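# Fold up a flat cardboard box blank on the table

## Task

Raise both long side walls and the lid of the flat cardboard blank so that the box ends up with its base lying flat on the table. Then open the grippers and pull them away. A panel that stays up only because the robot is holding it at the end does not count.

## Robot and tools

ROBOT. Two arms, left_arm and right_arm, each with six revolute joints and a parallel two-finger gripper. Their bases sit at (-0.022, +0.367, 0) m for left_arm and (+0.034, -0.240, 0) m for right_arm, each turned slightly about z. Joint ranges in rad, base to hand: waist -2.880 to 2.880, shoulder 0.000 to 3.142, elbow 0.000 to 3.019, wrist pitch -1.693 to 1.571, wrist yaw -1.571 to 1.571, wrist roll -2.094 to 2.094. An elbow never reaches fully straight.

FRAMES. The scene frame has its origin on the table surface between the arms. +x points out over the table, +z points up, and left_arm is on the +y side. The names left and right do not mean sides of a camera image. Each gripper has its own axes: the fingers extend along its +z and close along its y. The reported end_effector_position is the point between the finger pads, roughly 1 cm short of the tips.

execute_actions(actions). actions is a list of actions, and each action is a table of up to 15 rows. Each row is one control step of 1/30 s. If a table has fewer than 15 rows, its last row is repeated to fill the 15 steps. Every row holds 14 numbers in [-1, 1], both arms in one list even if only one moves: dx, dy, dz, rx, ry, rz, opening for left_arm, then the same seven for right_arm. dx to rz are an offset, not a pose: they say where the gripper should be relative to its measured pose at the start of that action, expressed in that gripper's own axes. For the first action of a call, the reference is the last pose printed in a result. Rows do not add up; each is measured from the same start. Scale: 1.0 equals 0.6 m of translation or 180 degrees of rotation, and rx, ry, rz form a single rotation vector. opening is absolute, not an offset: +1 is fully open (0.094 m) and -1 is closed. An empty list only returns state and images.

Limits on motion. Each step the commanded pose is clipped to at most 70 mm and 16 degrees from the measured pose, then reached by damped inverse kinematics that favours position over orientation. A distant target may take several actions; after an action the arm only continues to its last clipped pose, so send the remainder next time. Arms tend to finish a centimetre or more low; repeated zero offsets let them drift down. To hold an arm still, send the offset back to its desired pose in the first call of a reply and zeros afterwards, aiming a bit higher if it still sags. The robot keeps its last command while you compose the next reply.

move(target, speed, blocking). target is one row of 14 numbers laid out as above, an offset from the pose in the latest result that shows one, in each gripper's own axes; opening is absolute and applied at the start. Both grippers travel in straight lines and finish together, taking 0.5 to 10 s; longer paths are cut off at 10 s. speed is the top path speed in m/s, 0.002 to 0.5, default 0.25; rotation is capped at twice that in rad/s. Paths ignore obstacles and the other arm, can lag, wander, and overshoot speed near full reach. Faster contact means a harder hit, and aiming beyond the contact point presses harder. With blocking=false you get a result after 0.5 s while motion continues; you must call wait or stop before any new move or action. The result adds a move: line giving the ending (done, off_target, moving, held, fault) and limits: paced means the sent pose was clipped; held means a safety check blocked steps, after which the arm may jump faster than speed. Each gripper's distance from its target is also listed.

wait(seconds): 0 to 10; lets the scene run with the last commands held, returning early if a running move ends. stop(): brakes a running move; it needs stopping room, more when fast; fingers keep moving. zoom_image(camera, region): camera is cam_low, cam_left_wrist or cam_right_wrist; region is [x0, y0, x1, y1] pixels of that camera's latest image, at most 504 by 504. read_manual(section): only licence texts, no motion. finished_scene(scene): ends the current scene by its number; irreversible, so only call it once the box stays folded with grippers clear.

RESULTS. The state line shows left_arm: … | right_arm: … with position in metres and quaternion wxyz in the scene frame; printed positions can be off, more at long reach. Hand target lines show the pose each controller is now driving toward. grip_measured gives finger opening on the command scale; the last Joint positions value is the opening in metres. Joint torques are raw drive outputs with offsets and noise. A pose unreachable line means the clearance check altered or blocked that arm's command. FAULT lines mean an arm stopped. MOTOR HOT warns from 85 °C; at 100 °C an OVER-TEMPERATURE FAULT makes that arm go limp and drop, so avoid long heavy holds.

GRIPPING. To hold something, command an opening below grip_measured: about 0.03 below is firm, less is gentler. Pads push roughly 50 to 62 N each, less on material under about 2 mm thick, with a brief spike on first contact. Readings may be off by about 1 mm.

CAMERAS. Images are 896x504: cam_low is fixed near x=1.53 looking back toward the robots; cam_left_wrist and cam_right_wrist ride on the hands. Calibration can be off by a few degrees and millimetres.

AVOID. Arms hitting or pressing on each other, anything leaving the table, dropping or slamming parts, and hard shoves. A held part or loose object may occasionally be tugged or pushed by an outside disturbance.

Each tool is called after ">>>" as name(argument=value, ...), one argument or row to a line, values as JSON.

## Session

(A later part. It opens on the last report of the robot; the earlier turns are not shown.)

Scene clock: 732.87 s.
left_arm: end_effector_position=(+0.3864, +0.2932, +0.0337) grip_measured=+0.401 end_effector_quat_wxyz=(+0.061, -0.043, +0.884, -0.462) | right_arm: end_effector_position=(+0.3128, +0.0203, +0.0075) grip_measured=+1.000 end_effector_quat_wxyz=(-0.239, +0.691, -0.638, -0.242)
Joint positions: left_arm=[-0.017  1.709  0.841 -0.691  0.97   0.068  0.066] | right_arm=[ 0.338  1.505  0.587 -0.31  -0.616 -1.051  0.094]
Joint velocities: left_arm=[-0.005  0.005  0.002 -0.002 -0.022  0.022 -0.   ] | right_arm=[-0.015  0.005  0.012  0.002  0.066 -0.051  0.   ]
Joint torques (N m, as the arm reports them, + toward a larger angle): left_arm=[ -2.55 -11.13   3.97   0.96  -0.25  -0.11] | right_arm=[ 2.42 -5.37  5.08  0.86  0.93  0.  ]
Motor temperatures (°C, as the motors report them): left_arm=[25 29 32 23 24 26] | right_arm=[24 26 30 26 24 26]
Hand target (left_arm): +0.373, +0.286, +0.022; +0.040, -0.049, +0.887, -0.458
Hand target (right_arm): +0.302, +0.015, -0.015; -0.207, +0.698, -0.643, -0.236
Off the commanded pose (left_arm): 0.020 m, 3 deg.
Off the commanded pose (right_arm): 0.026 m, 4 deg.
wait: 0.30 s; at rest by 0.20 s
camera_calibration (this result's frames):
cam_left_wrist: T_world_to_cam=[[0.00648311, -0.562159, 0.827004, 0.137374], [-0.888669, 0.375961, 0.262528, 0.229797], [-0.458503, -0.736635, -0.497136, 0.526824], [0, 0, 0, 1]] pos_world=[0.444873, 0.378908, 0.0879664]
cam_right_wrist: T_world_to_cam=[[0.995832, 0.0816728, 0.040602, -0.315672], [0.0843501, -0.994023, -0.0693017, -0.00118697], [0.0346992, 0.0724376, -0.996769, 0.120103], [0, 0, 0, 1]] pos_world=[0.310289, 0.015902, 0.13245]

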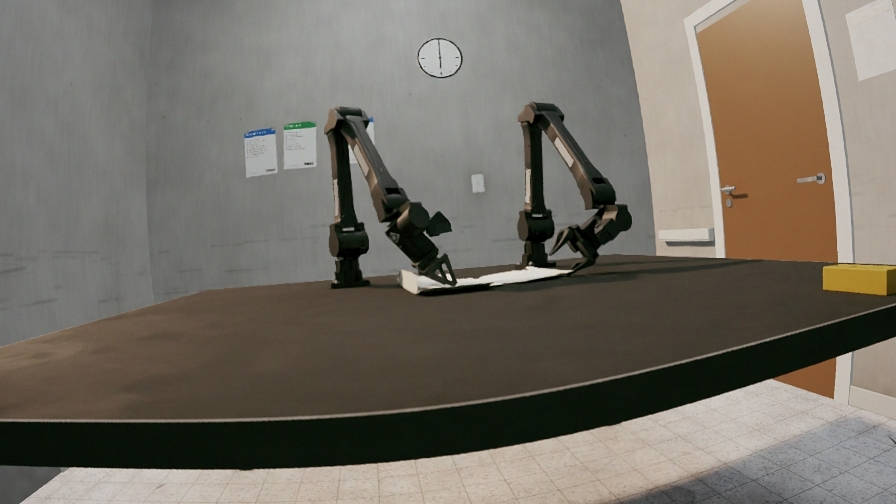

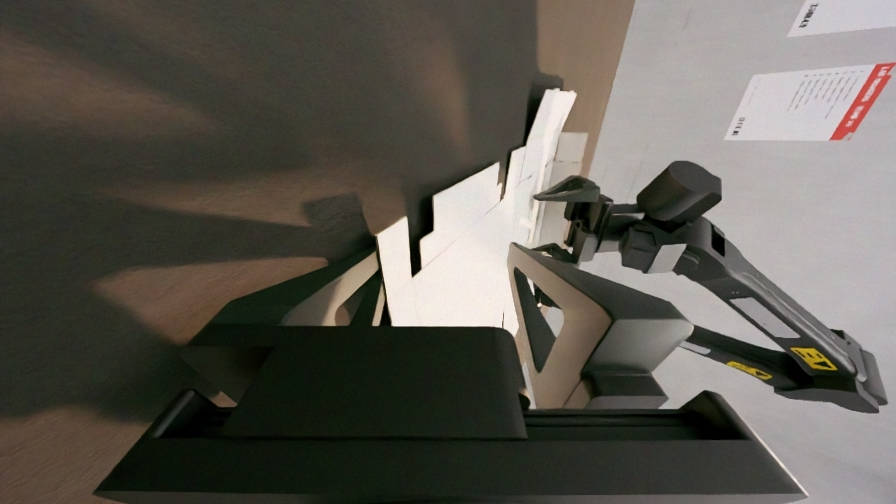

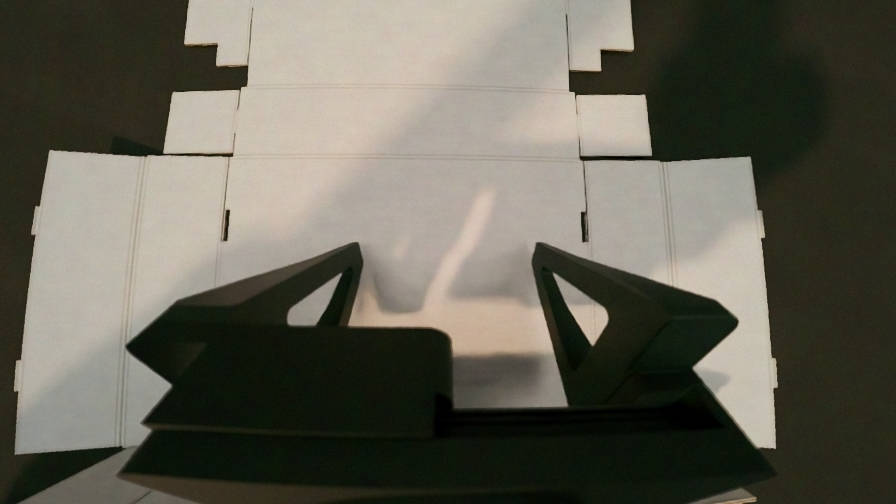

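>>> execute_actions(
  actions=[
    [[0.03,0.0089,0.0177,-0.004,0.01,-0.009,0.4,0.03,0.017,0.027,-0.012,0.017,0.004,1],[0.035,0.0081,0.018,-0.004,0.01,-0.009,0.4,0.03,0.017,0.027,-0.012,0.017,0.004,1],[0.04,0.0073,0.0182,-0.004,0.01,-0.009,0.4,0.03,0.017,0.027,-0.012,0.017,0.004,1],[0.045,0.0064,0.0184,-0.004,0.01,-0.009,0.4,0.03,0.017,0.027,-0.012,0.017,0.004,1],[0.05,0.0056,0.0186,-0.004,0.01,-0.009,0.4,0.03,0.017,0.027,-0.012,0.017,0.004,1],[0.055,0.0048,0.0189,-0.004,0.01,-0.009,0.4,0.03,0.017,0.027,-0.012,0.017,0.004,1],[0.06,0.004,0.0191,-0.004,0.01,-0.009,0.4,0.03,0.017,0.027,-0.012,0.017,0.004,1],[0.0655,0.0032,0.0193,-0.004,0.01,-0.009,0.4,0.03,0.017,0.027,-0.012,0.017,0.004,1],[0.0706,0.0024,0.0195,-0.004,0.01,-0.009,0.4,0.03,0.017,0.027,-0.012,0.017,0.004,1],[0.0757,0.0016,0.0198,-0.004,0.01,-0.009,0.4,0.03,0.017,0.027,-0.012,0.017,0.004,1],[0.0807,0.0008,0.02,-0.004,0.01,-0.009,0.4,0.03,0.017,0.027,-0.012,0.017,0.004,1],[0.0858,0,0.0202,-0.004,0.01,-0.009,0.4,0.03,0.017,0.027,-0.012,0.017,0.004,1],[0.0909,-0.0009,0.0204,-0.004,0.01,-0.009,0.4,0.03,0.017,0.027,-0.012,0.017,0.004,1],[0.096,-0.0017,0.0207,-0.004,0.01,-0.009,0.4,0.03,0.017,0.027,-0.012,0.017,0.004,1],[0.101,-0.0025,0.0209,-0.004,0.01,-0.009,0.4,0.03,0.017,0.027,-0.012,0.017,0.004,1]],
    [[0.038,0.006,0.0162,-0.004,0.01,-0.009,0.4,0.03,0.017,0.027,-0.012,0.017,0.004,1],[0.043,0.0054,0.0165,-0.004,0.01,-0.009,0.4,0.03,0.017,0.027,-0.012,0.017,0.004,1],[0.048,0.0047,0.0169,-0.004,0.01,-0.009,0.4,0.03,0.017,0.027,-0.012,0.017,0.004,1],[0.053,0.0041,0.0172,-0.004,0.01,-0.009,0.4,0.03,0.017,0.027,-0.012,0.017,0.004,1],[0.058,0.0034,0.0176,-0.004,0.01,-0.009,0.4,0.03,0.017,0.027,-0.012,0.017,0.004,1],[0.063,0.0028,0.018,-0.004,0.01,-0.009,0.4,0.03,0.017,0.027,-0.012,0.017,0.004,1],[0.068,0.0021,0.0183,-0.004,0.01,-0.009,0.4,0.03,0.017,0.027,-0.012,0.017,0.004,1],[0.073,0.0014,0.0187,-0.004,0.01,-0.009,0.4,0.03,0.017,0.027,-0.012,0.017,0.004,1],[0.078,0.0008,0.0191,-0.004,0.01,-0.009,0.4,0.03,0.017,0.027,-0.012,0.017,0.004,1],[0.083,0.0001,0.0194,-0.004,0.01,-0.009,0.4,0.03,0.017,0.027,-0.012,0.017,0.004,1],[0.088,-0.0005,0.0198,-0.004,0.01,-0.009,0.4,0.03,0.017,0.027,-0.012,0.017,0.004,1],[0.093,-0.0012,0.0202,-0.004,0.01,-0.009,0.4,0.03,0.017,0.027,-0.012,0.017,0.004,1],[0.097,-0.0018,0.0205,-0.004,0.01,-0.009,0.4,0.03,0.017,0.027,-0.012,0.017,0.004,1],[0.1,-0.0023,0.0208,-0.004,0.01,-0.009,0.4,0.03,0.017,0.027,-0.012,0.017,0.004,1],[0.101,-0.0025,0.0209,-0.004,0.01,-0.009,0.4,0.03,0.017,0.027,-0.012,0.017,0.004,1]],
  ],
)

Scene clock: 761.50 s.
left_arm: end_effector_position=(+0.3061, +0.2733, +0.0331) grip_measured=+0.401 end_effector_quat_wxyz=(+0.062, -0.038, +0.883, -0.463) | right_arm: end_effector_position=(+0.3129, +0.0202, +0.0074) grip_measured=+1.000 end_effector_quat_wxyz=(-0.238, +0.690, -0.639, -0.242)
Joint positions: left_arm=[-0.036  1.539  0.604 -0.601  0.972  0.046  0.066] | right_arm=[ 0.338  1.505  0.587 -0.31  -0.615 -1.049  0.094]
Joint velocities: left_arm=[-0.054 -0.161 -0.173  0.061 -0.022 -0.051 -0.   ] | right_arm=[-0.005 -0.005 -0.007 -0.017 -0.022  0.051  0.   ]
Joint torques (N m, as the arm reports them, + toward a larger angle): left_arm=[-2.74 -8.19  3.72  0.97 -0.26 -0.11] | right_arm=[ 2.4  -5.35  5.07  0.86  0.92  0.  ]
Motor temperatures (°C, as the motors report them): left_arm=[25 29 32 23 24 26] | right_arm=[24 26 30 26 24 26]
Hand target (left_arm): +0.289, +0.266, +0.023; +0.040, -0.046, +0.887, -0.458
Hand target (right_arm): +0.302, +0.015, -0.015; -0.207, +0.698, -0.644, -0.236
Off the commanded pose (left_arm): 0.021 m, 3 deg.
Off the commanded pose (right_arm): 0.026 m, 4 deg.
camera_calibration (this result's frames):
cam_left_wrist: T_world_to_cam=[[-0.00225587, -0.561448, 0.827509, 0.12967], [-0.887612, 0.382266, 0.25694, 0.164266], [-0.460587, -0.733927, -0.49921, 0.474983], [0, 0, 0, 1]] pos_world=[0.364868, 0.358613, 0.0876071]
cam_right_wrist: T_world_to_cam=[[0.996072, 0.0794004, 0.0391829, -0.315754], [0.0819591, -0.994265, -0.0687079, -0.000531529], [0.0335027, 0.0716494, -0.996867, 0.120427], [0, 0, 0, 1]] pos_world=[0.310522, 0.015914, 0.132385]

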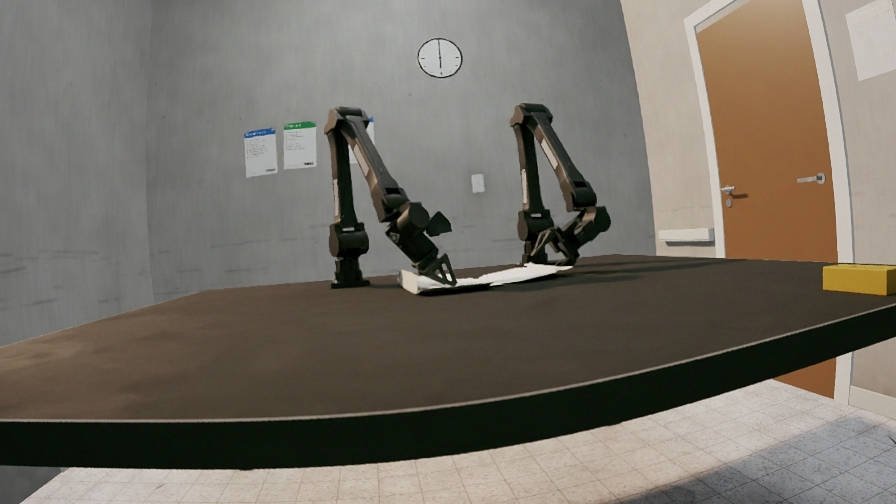

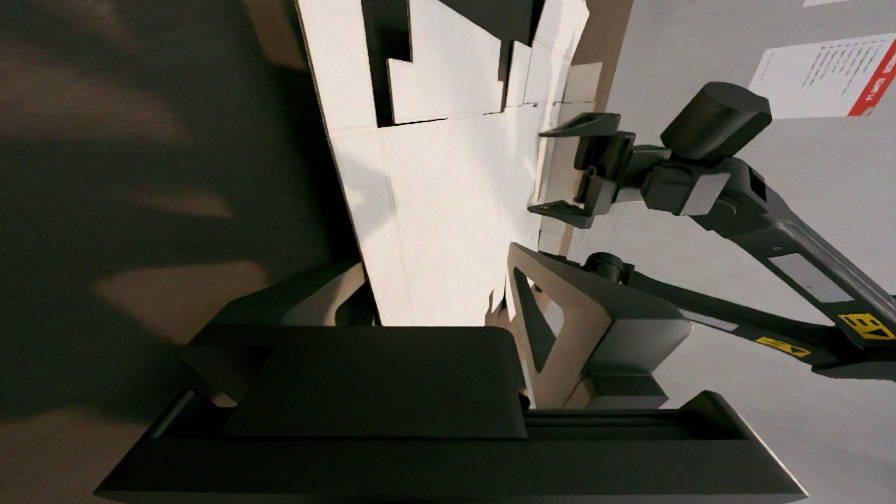

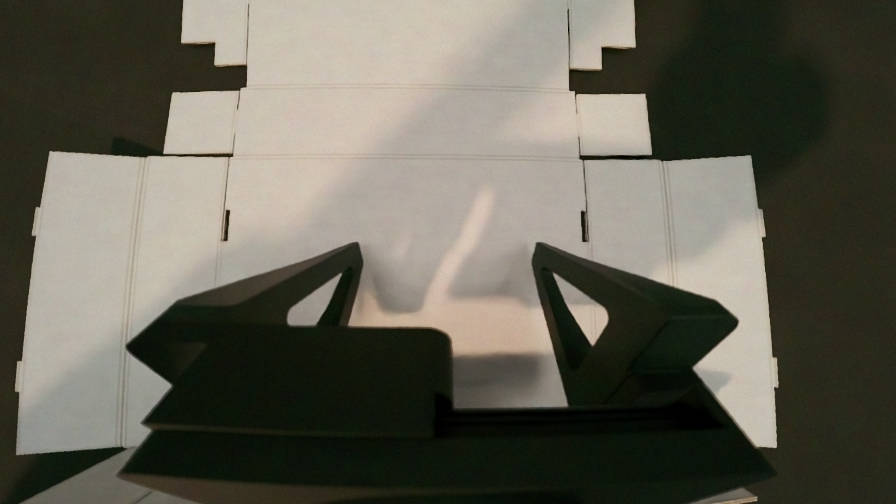

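>>> execute_actions(
  actions=[
    [[0.0288,0,0.0114,-0.004,0.01,-0.009,0.4,0.03,0.017,0.027,-0.012,0.017,0.004,1],[0.027,-0.0073,0.0081,-0.004,0.01,-0.009,0.4,0.03,0.017,0.027,-0.012,0.017,0.004,1],[0.0251,-0.0146,0.0048,-0.004,0.01,-0.009,0.4,0.03,0.017,0.027,-0.012,0.017,0.004,1],[0.0232,-0.0218,0.0015,-0.004,0.01,-0.009,0.4,0.03,0.017,0.027,-0.012,0.017,0.004,1],[0.0214,-0.0291,-0.0018,-0.004,0.01,-0.009,0.4,0.03,0.017,0.027,-0.012,0.017,0.004,1],[0.0195,-0.0364,-0.0051,-0.004,0.01,-0.009,0.4,0.03,0.017,0.027,-0.012,0.017,0.004,1],[0.0176,-0.0437,-0.0084,-0.004,0.01,-0.009,0.4,0.03,0.017,0.027,-0.012,0.017,0.004,1],[0.0158,-0.051,-0.0117,-0.004,0.01,-0.009,0.4,0.03,0.017,0.027,-0.012,0.017,0.004,1],[0.0139,-0.0583,-0.015,-0.004,0.01,-0.009,0.4,0.03,0.017,0.027,-0.012,0.017,0.004,1],[0.012,-0.0656,-0.0183,-0.004,0.01,-0.009,0.4,0.03,0.017,0.027,-0.012,0.017,0.004,1],[0.0102,-0.0729,-0.0216,-0.004,0.01,-0.009,0.4,0.03,0.017,0.027,-0.012,0.017,0.004,1],[0.0083,-0.0801,-0.0249,-0.004,0.01,-0.009,0.4,0.03,0.017,0.027,-0.012,0.017,0.004,1],[0.0064,-0.0874,-0.0282,-0.004,0.01,-0.009,0.4,0.03,0.017,0.027,-0.012,0.017,0.004,1],[0.0046,-0.0947,-0.0315,-0.004,0.01,-0.009,0.4,0.03,0.017,0.027,-0.012,0.017,0.004,1],[0.0027,-0.102,-0.0348,-0.004,0.01,-0.009,0.4,0.03,0.017,0.027,-0.012,0.017,0.004,1]],
    [[-0.0015,-0.0477,-0.0133,-0.002,0.006,-0.006,0.4,0.03,0.017,0.027,-0.012,0.017,0.004,1],[-0.0015,-0.0537,-0.0139,-0.002,0.006,-0.006,0.4,0.03,0.017,0.027,-0.012,0.017,0.004,1],[-0.0016,-0.0596,-0.0145,-0.002,0.006,-0.006,0.4,0.03,0.017,0.027,-0.012,0.017,0.004,1],[-0.0016,-0.0656,-0.015,-0.002,0.006,-0.006,0.4,0.03,0.017,0.027,-0.012,0.017,0.004,1],[-0.0016,-0.0715,-0.0156,-0.002,0.006,-0.006,0.4,0.03,0.017,0.027,-0.012,0.017,0.004,1],[-0.0016,-0.0775,-0.0162,-0.002,0.006,-0.006,0.4,0.03,0.017,0.027,-0.012,0.017,0.004,1],[-0.0016,-0.0834,-0.0168,-0.002,0.006,-0.006,0.4,0.03,0.017,0.027,-0.012,0.017,0.004,1],[-0.0017,-0.0894,-0.0174,-0.002,0.006,-0.006,0.4,0.03,0.017,0.027,-0.012,0.017,0.004,1],[-0.0017,-0.0953,-0.018,-0.002,0.006,-0.006,0.4,0.03,0.017,0.027,-0.012,0.017,0.004,1],[-0.0017,-0.1013,-0.0186,-0.002,0.006,-0.006,0.4,0.03,0.017,0.027,-0.012,0.017,0.004,1],[-0.0017,-0.1072,-0.0192,-0.002,0.006,-0.006,0.4,0.03,0.017,0.027,-0.012,0.017,0.004,1],[-0.0017,-0.1132,-0.0197,-0.002,0.006,-0.006,0.4,0.03,0.017,0.027,-0.012,0.017,0.004,1],[-0.0018,-0.1191,-0.0203,-0.002,0.006,-0.006,0.4,0.03,0.017,0.027,-0.012,0.017,0.004,1],[-0.0018,-0.1251,-0.0209,-0.002,0.006,-0.006,0.4,0.03,0.017,0.027,-0.012,0.017,0.004,1],[-0.0018,-0.131,-0.0215,-0.002,0.006,-0.006,0.4,0.03,0.017,0.027,-0.012,0.017,0.004,1]],
  ],
)

Scene clock: 813.13 s.
left_arm: end_effector_position=(+0.2666, +0.2329, +0.1082) grip_measured=+0.401 end_effector_quat_wxyz=(-0.003, -0.060, +0.886, -0.460) | right_arm: end_effector_position=(+0.3130, +0.0202, +0.0074) grip_measured=+1.000 end_effector_quat_wxyz=(-0.238, +0.689, -0.640, -0.242)
Joint positions: left_arm=[-0.165  1.264  0.615 -0.868  0.955 -0.142  0.066] | right_arm=[ 0.338  1.505  0.587 -0.31  -0.615 -1.045  0.094]
Joint velocities: left_arm=[-0.171 -0.21   0.1   -0.081 -0.007 -0.198  0.   ] | right_arm=[-0.005 -0.005 -0.007 -0.007  0.051 -0.081  0.   ]
Joint torques (N m, as the arm reports them, + toward a larger angle): left_arm=[-1.48 -8.1  12.88  0.3   0.39 -0.06] | right_arm=[ 2.39 -5.35  5.07  0.84  0.92  0.  ]
Motor temperatures (°C, as the motors report them): left_arm=[25 29 31 23 24 26] | right_arm=[24 26 29 26 24 26]
Hand target (left_arm): +0.285, +0.226, +0.138; +0.015, -0.054, +0.886, -0.461
Hand target (right_arm): +0.302, +0.015, -0.015; -0.206, +0.697, -0.645, -0.237
Off the commanded pose (left_arm): 0.038 m, 2 deg.
Off the commanded pose (right_arm): 0.026 m, 4 deg.
camera_calibration (this result's frames):
cam_left_wrist: T_world_to_cam=[[0.0983605, -0.562861, 0.820678, 0.0189529], [-0.836337, 0.400177, 0.374698, 0.0947885], [-0.539319, -0.723219, -0.43138, 0.475788], [0, 0, 0, 1]] pos_world=[0.334013, 0.316835, 0.154174]
cam_right_wrist: T_world_to_cam=[[0.996334, 0.0769489, 0.0373796, -0.315804], [0.0793746, -0.994492, -0.0684492, 0.000233445], [0.0319066, 0.0711652, -0.996954, 0.120903], [0, 0, 0, 1]] pos_world=[0.31077, 0.0159289, 0.132355]

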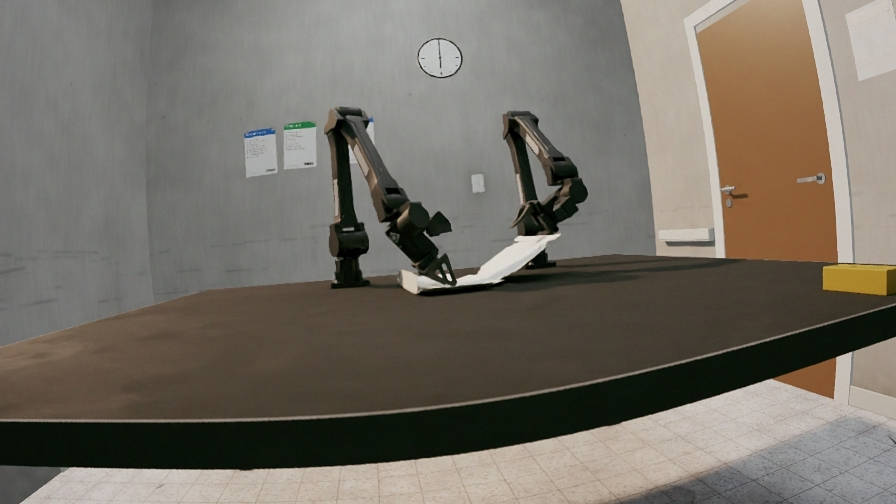

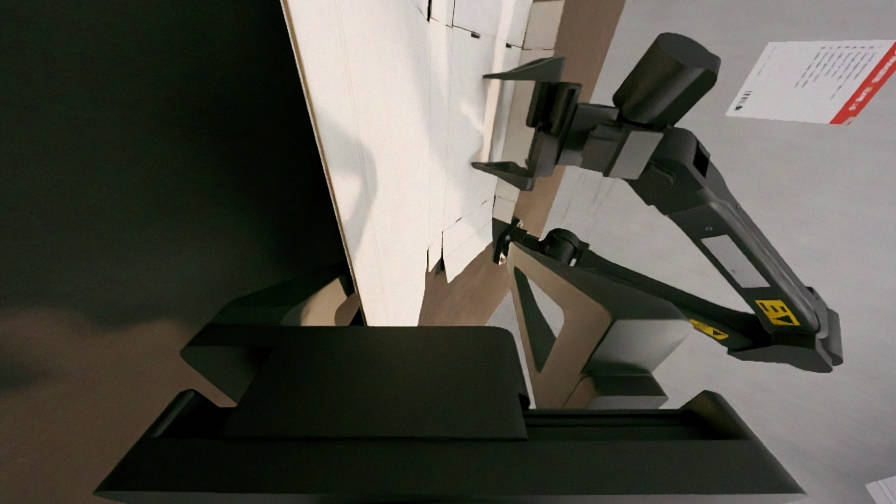

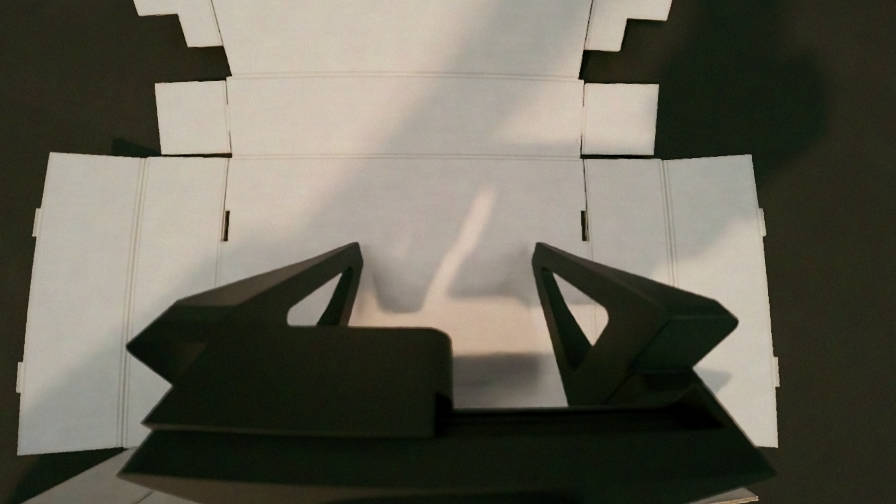

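>>> execute_actions(
  actions=[
    [[-0.0262,-0.0563,-0.0174,0,-0.0088,0.01,0.4,0.03,0.017,0.027,-0.012,0.017,0.004,1],[-0.0261,-0.0624,-0.017,0,-0.0092,0.0113,0.4,0.03,0.017,0.027,-0.012,0.017,0.004,1],[-0.0259,-0.0684,-0.0165,0,-0.0095,0.0126,0.4,0.03,0.017,0.027,-0.012,0.017,0.004,1],[-0.0258,-0.0744,-0.0161,0,-0.0099,0.0138,0.4,0.03,0.017,0.027,-0.012,0.017,0.004,1],[-0.0257,-0.0804,-0.0157,0,-0.0103,0.0151,0.4,0.03,0.017,0.027,-0.012,0.017,0.004,1],[-0.0256,-0.0865,-0.0153,0,-0.0106,0.0164,0.4,0.03,0.017,0.027,-0.012,0.017,0.004,1],[-0.0255,-0.0925,-0.0149,0,-0.011,0.0177,0.4,0.03,0.017,0.027,-0.012,0.017,0.004,1],[-0.0253,-0.0985,-0.0144,0,-0.0114,0.019,0.4,0.03,0.017,0.027,-0.012,0.017,0.004,1],[-0.0252,-0.1045,-0.014,0,-0.0118,0.0203,0.4,0.03,0.017,0.027,-0.012,0.017,0.004,1],[-0.0251,-0.1106,-0.0136,0,-0.0121,0.0216,0.4,0.03,0.017,0.027,-0.012,0.017,0.004,1],[-0.025,-0.1166,-0.0132,0,-0.0125,0.0229,0.4,0.03,0.017,0.027,-0.012,0.017,0.004,1],[-0.0249,-0.1226,-0.0128,0,-0.0129,0.0241,0.4,0.03,0.017,0.027,-0.012,0.017,0.004,1],[-0.0247,-0.1286,-0.0123,0,-0.0133,0.0254,0.4,0.03,0.017,0.027,-0.012,0.017,0.004,1],[-0.0246,-0.1347,-0.0119,0,-0.0136,0.0267,0.4,0.03,0.017,0.027,-0.012,0.017,0.004,1],[-0.0245,-0.1407,-0.0115,0,-0.014,0.028,0.4,0.03,0.017,0.027,-0.012,0.017,0.004,1]],
    [[-0.0274,-0.0578,-0.0104,0,-0.008,0.009,0.4,0.03,0.017,0.027,-0.012,0.017,0.004,1],[-0.0273,-0.0634,-0.0078,0,-0.008,0.009,0.4,0.03,0.017,0.027,-0.012,0.017,0.004,1],[-0.0273,-0.0691,-0.0053,0,-0.008,0.009,0.4,0.03,0.017,0.027,-0.012,0.017,0.004,1],[-0.0272,-0.0747,-0.0027,0,-0.008,0.009,0.4,0.03,0.017,0.027,-0.012,0.017,0.004,1],[-0.0271,-0.0803,-0.0001,0,-0.008,0.009,0.4,0.03,0.017,0.027,-0.012,0.017,0.004,1],[-0.027,-0.0859,0.0025,0,-0.008,0.009,0.4,0.03,0.017,0.027,-0.012,0.017,0.004,1],[-0.0269,-0.0915,0.0051,0,-0.008,0.009,0.4,0.03,0.017,0.027,-0.012,0.017,0.004,1],[-0.0269,-0.0972,0.0076,0,-0.008,0.009,0.4,0.03,0.017,0.027,-0.012,0.017,0.004,1],[-0.0268,-0.1028,0.0102,0,-0.008,0.009,0.4,0.03,0.017,0.027,-0.012,0.017,0.004,1],[-0.0267,-0.1084,0.0128,0,-0.008,0.009,0.4,0.03,0.017,0.027,-0.012,0.017,0.004,1],[-0.0266,-0.114,0.0154,0,-0.008,0.009,0.4,0.03,0.017,0.027,-0.012,0.017,0.004,1],[-0.0265,-0.1196,0.018,0,-0.008,0.009,0.4,0.03,0.017,0.027,-0.012,0.017,0.004,1],[-0.0265,-0.1253,0.0205,0,-0.008,0.009,0.4,0.03,0.017,0.027,-0.012,0.017,0.004,1],[-0.0264,-0.1309,0.0231,0,-0.008,0.009,0.4,0.03,0.017,0.027,-0.012,0.017,0.004,1],[-0.0263,-0.1365,0.0257,0,-0.008,0.009,0.4,0.03,0.017,0.027,-0.012,0.017,0.004,1]],
  ],
)

Scene clock: 844.50 s.
left_arm: end_effector_position=(+0.2649, +0.1629, +0.1655) grip_measured=+0.401 end_effector_quat_wxyz=(-0.013, -0.046, +0.895, -0.443) | right_arm: end_effector_position=(+0.3130, +0.0201, +0.0073) grip_measured=+1.000 end_effector_quat_wxyz=(-0.238, +0.688, -0.641, -0.242)
Joint positions: left_arm=[-0.421  1.134  0.695 -0.813  0.876 -0.486  0.066] | right_arm=[ 0.338  1.505  0.587 -0.31  -0.614 -1.043  0.094]
Joint velocities: left_arm=[-0.308 -0.063  0.085  0.178 -0.168 -0.388 -0.001] | right_arm=[-0.005  0.015 -0.007  0.002  0.037 -0.007  0.   ]
Joint torques (N m, as the arm reports them, + toward a larger angle): left_arm=[-1.81 -7.89 14.64  2.19  0.42 -0.02] | right_arm=[ 2.45 -5.34  5.07  0.84  0.91  0.  ]
Motor temperatures (°C, as the motors report them): left_arm=[25 29 35 23 24 26] | right_arm=[24 26 29 26 24 26]
Hand target (left_arm): +0.284, +0.147, +0.205; +0.018, -0.037, +0.889, -0.457
Hand target (right_arm): +0.302, +0.015, -0.015; -0.206, +0.696, -0.646, -0.237
Off the commanded pose (left_arm): 0.048 m, 4 deg.
Off the commanded pose (right_arm): 0.026 m, 4 deg.
camera_calibration (this result's frames):
cam_left_wrist: T_world_to_cam=[[0.0818233, -0.597088, 0.797992, -0.0535497], [-0.820156, 0.414576, 0.394298, 0.0899626], [-0.566259, -0.68674, -0.455783, 0.454174], [0, 0, 0, 1]] pos_world=[0.335345, 0.242629, 0.214265]
cam_right_wrist: T_world_to_cam=[[0.996529, 0.0749636, 0.0362084, -0.31588], [0.0772909, -0.994698, -0.0678417, 0.000792482], [0.0309307, 0.0704047, -0.997039, 0.121157], [0, 0, 0, 1]] pos_world=[0.310975, 0.0159378, 0.132289]

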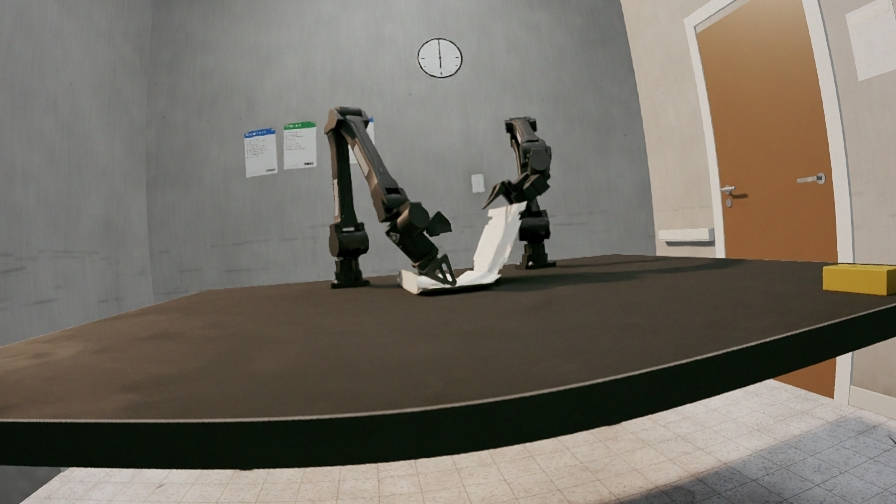

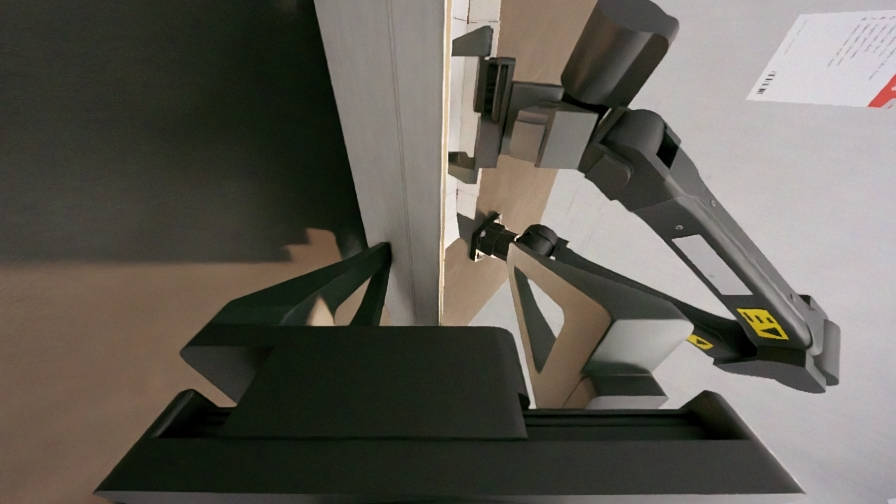

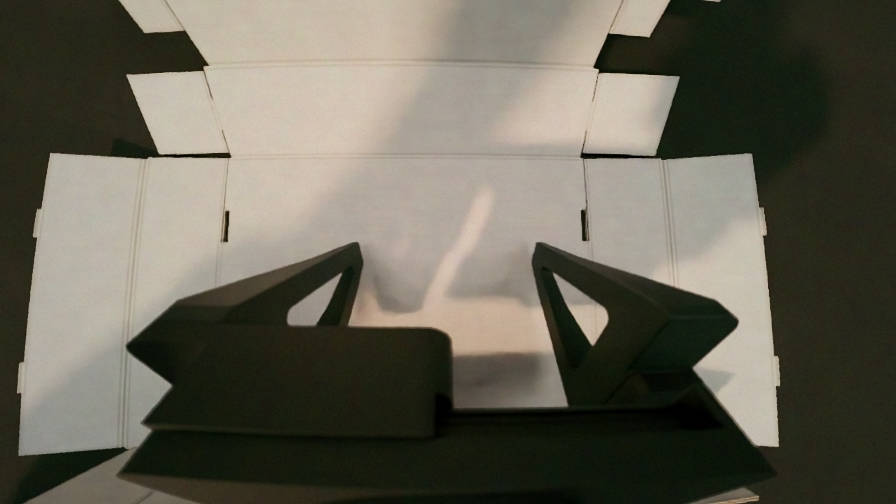

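>>> execute_actions(
  actions=[
    [[-0.0258,-0.0765,-0.0149,0.011,-0.0154,0.0145,0.4,0.03,0.017,0.027,-0.012,0.017,0.004,1],[-0.0262,-0.0818,-0.0115,0.0114,-0.0161,0.0152,0.4,0.03,0.017,0.027,-0.012,0.017,0.004,1],[-0.0265,-0.087,-0.0082,0.0118,-0.0168,0.0158,0.4,0.03,0.017,0.027,-0.012,0.017,0.004,1],[-0.0268,-0.0922,-0.0049,0.0122,-0.0174,0.0165,0.4,0.03,0.017,0.027,-0.012,0.017,0.004,1],[-0.0272,-0.0974,-0.0016,0.0127,-0.0181,0.0172,0.4,0.03,0.017,0.027,-0.012,0.017,0.004,1],[-0.0275,-0.1027,0.0018,0.0131,-0.0188,0.0179,0.4,0.03,0.017,0.027,-0.012,0.017,0.004,1],[-0.0278,-0.1079,0.0051,0.0135,-0.0195,0.0186,0.4,0.03,0.017,0.027,-0.012,0.017,0.004,1],[-0.0282,-0.1131,0.0084,0.014,-0.0202,0.0192,0.4,0.03,0.017,0.027,-0.012,0.017,0.004,1],[-0.0285,-0.1183,0.0117,0.0144,-0.0209,0.0199,0.4,0.03,0.017,0.027,-0.012,0.017,0.004,1],[-0.0288,-0.1236,0.0151,0.0148,-0.0216,0.0206,0.4,0.03,0.017,0.027,-0.012,0.017,0.004,1],[-0.0292,-0.1288,0.0184,0.0153,-0.0223,0.0213,0.4,0.03,0.017,0.027,-0.012,0.017,0.004,1],[-0.0295,-0.134,0.0217,0.0157,-0.0229,0.022,0.4,0.03,0.017,0.027,-0.012,0.017,0.004,1],[-0.0298,-0.1392,0.025,0.0161,-0.0236,0.0226,0.4,0.03,0.017,0.027,-0.012,0.017,0.004,1],[-0.0302,-0.1445,0.0284,0.0166,-0.0243,0.0233,0.4,0.03,0.017,0.027,-0.012,0.017,0.004,1],[-0.0305,-0.1497,0.0317,0.017,-0.025,0.024,0.4,0.03,0.017,0.027,-0.012,0.017,0.004,1]],
  ],
)

>>> wait(
  seconds=0.4,
)

Scene clock: 867.10 s.
left_arm: end_effector_position=(+0.2688, +0.1172, +0.1846) grip_measured=+0.401 end_effector_quat_wxyz=(+0.006, -0.040, +0.894, -0.445) | right_arm: end_effector_position=(+0.3130, +0.0201, +0.0073) grip_measured=+1.000 end_effector_quat_wxyz=(-0.238, +0.688, -0.642, -0.242)
Joint positions: left_arm=[-0.566  1.116  0.719 -0.663  0.808 -0.691  0.066] | right_arm=[ 0.338  1.505  0.587 -0.31  -0.614 -1.042  0.094]
Joint velocities: left_arm=[-0.278 -0.015  0.042  0.295 -0.212 -0.403 -0.   ] | right_arm=[-0.005 -0.015  0.002  0.002 -0.022  0.007  0.   ]
Joint torques (N m, as the arm reports them, + toward a larger angle): left_arm=[-2.11 -6.63 15.77  2.2   0.27 -0.05] | right_arm=[ 2.39 -5.38  5.07  0.85  0.91  0.  ]
Motor temperatures (°C, as the motors report them): left_arm=[25 29 37 23 24 26] | right_arm=[24 26 29 26 24 26]
Hand target (left_arm): +0.287, +0.098, +0.226; +0.039, -0.029, +0.883, -0.467
Hand target (right_arm): +0.302, +0.015, -0.015; -0.206, +0.695, -0.647, -0.237
Off the commanded pose (left_arm): 0.051 m, 5 deg.
Off the commanded pose (right_arm): 0.026 m, 4 deg.
camera_calibration (this result's frames):
cam_left_wrist: T_world_to_cam=[[0.0546266, -0.593029, 0.803326, -0.0905436], [-0.837325, 0.411087, 0.36041, 0.115864], [-0.54397, -0.692332, -0.474102, 0.431739], [0, 0, 0, 1]] pos_world=[0.336815, 0.197582, 0.235666]
cam_right_wrist: T_world_to_cam=[[0.996651, 0.0737942, 0.0352359, -0.315888], [0.0760561, -0.994791, -0.0678737, 0.00118111], [0.0300436, 0.0703263, -0.997072, 0.121436], [0, 0, 0, 1]] pos_world=[0.311092, 0.0159455, 0.132292]

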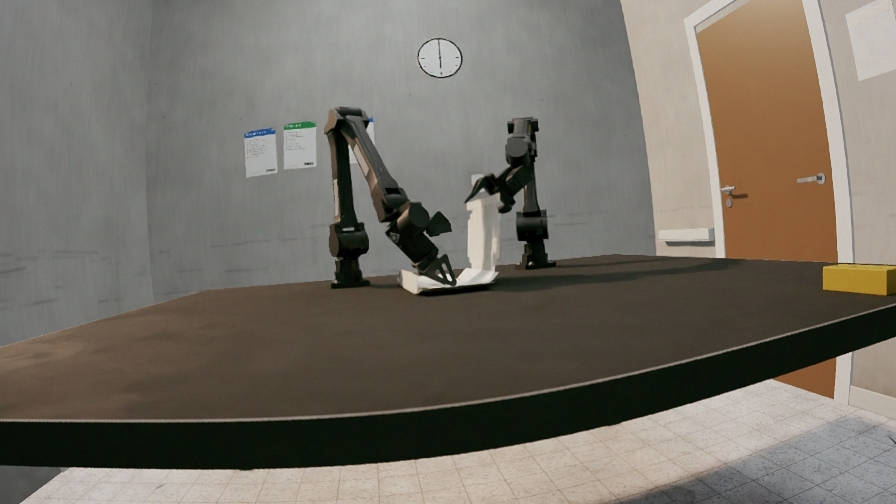

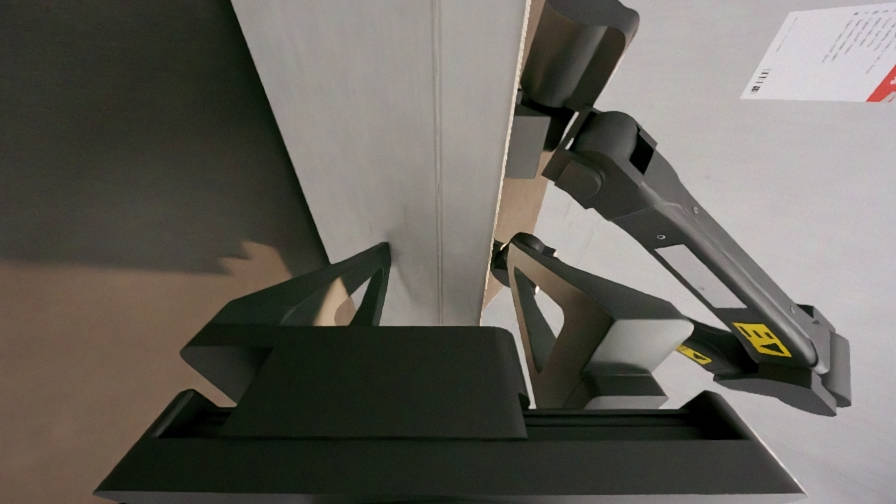

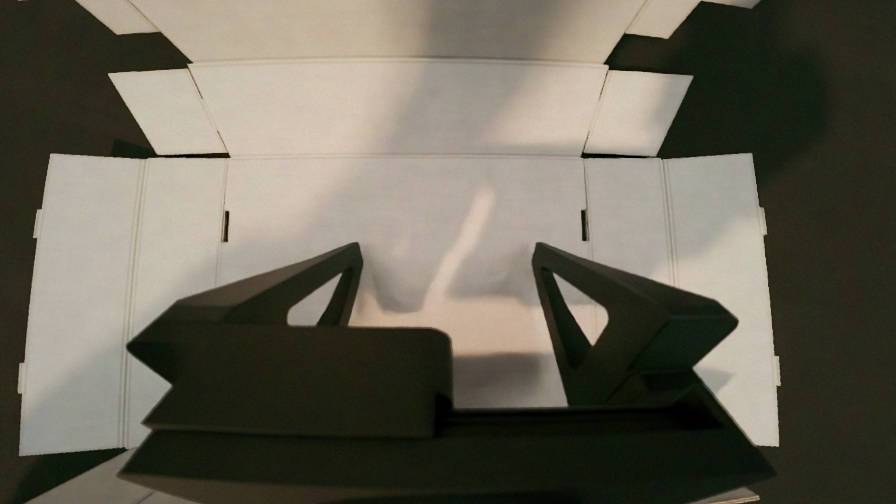

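Scene clock: 867.50 s.
left_arm: end_effector_position=(+0.2696, +0.1097, +0.1887) grip_measured=+0.401 end_effector_quat_wxyz=(+0.005, -0.046, +0.893, -0.448) | right_arm: end_effector_position=(+0.3130, +0.0201, +0.0073) grip_measured=+1.000 end_effector_quat_wxyz=(-0.238, +0.688, -0.642, -0.242)
Joint positions: left_arm=[-0.587  1.116  0.725 -0.641  0.8   -0.736  0.066] | right_arm=[ 0.338  1.505  0.587 -0.31  -0.614 -1.042  0.094]
Joint velocities: left_arm=[-0.015 -0.005 -0.007  0.027  0.022 -0.007  0.001] | right_arm=[ 0.005 -0.005  0.012 -0.002  0.007 -0.007  0.   ]
Joint torques (N m, as the arm reports them, + toward a larger angle): left_arm=[-1.48 -7.45 15.32  2.39  0.27 -0.05] | right_arm=[ 2.39 -5.35  5.07  0.84  0.91  0.  ]
Motor temperatures (°C, as the motors report them): left_arm=[25 29 37 23 24 26] | right_arm=[24 26 29 26 24 26]
Hand target (left_arm): +0.287, +0.098, +0.226; +0.039, -0.029, +0.883, -0.467
Hand target (right_arm): +0.302, +0.015, -0.015; -0.206, +0.695, -0.647, -0.237
Off the commanded pose (left_arm): 0.044 m, 5 deg.
Off the commanded pose (right_arm): 0.026 m, 4 deg.
wait: 0.40 s; at rest by 0.37 s
camera_calibration (this result's frames):
cam_left_wrist: T_world_to_cam=[[0.0662747, -0.586825, 0.806997, -0.102844], [-0.838994, 0.404999, 0.363406, 0.118701], [-0.540089, -0.70115, -0.465502, 0.427231], [0, 0, 0, 1]] pos_world=[0.337148, 0.191128, 0.238735]
cam_right_wrist: T_world_to_cam=[[0.996651, 0.0737942, 0.0352359, -0.315888], [0.0760561, -0.994791, -0.0678737, 0.00118111], [0.0300436, 0.0703263, -0.997072, 0.121436], [0, 0, 0, 1]] pos_world=[0.311092, 0.0159455, 0.132292]

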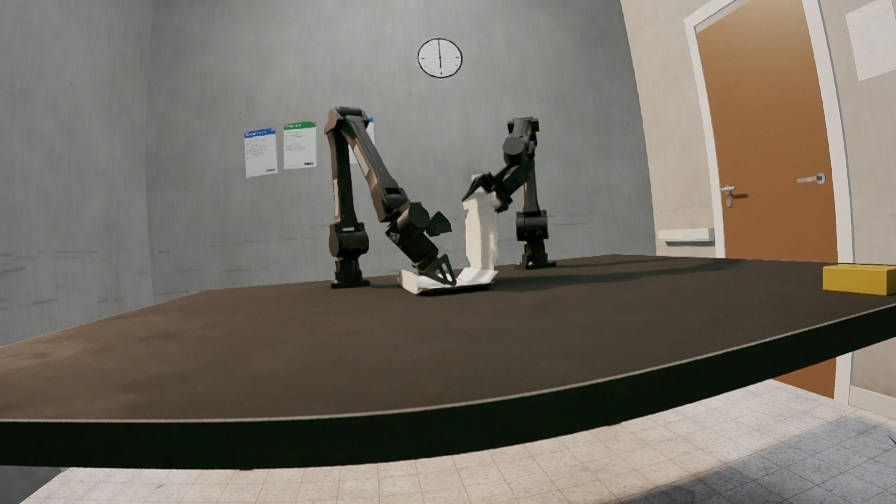

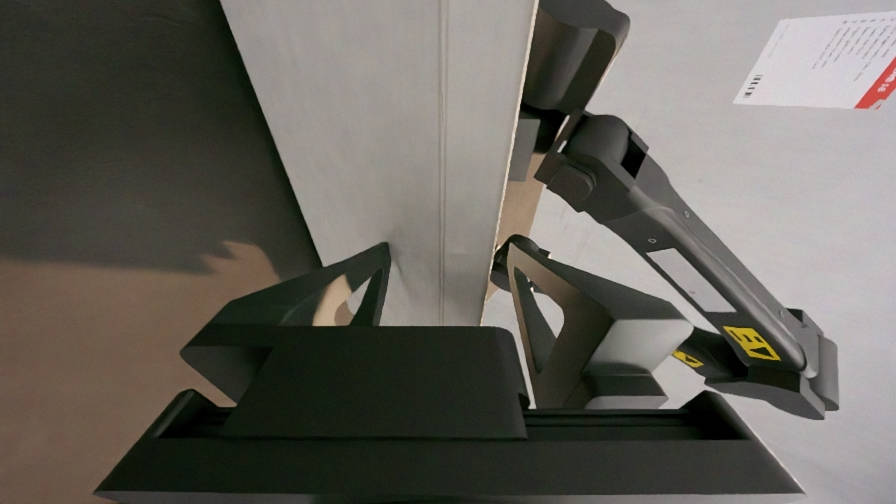

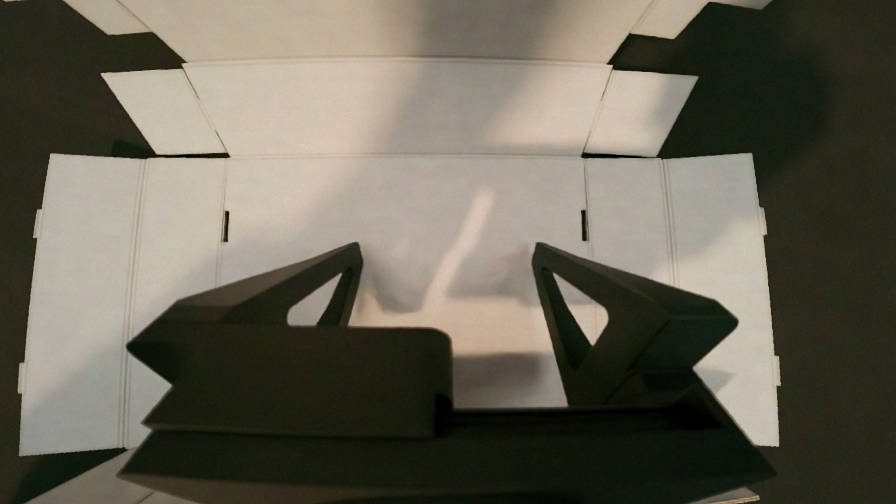

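>>> zoom_image(
  camera="cam_low",
  region=[380, 160, 560, 310],
)

Region (380, 160, 560, 310) of cam_low's 896x504 image, scaled by 2.800, with more detail than that image has.

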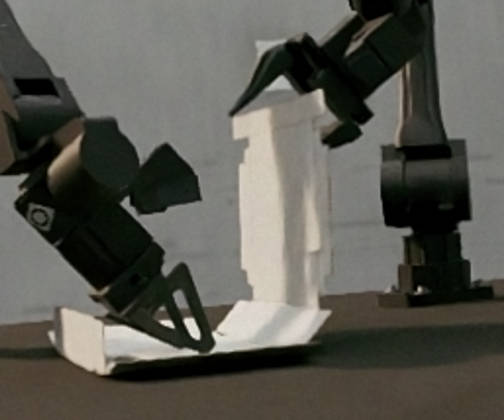

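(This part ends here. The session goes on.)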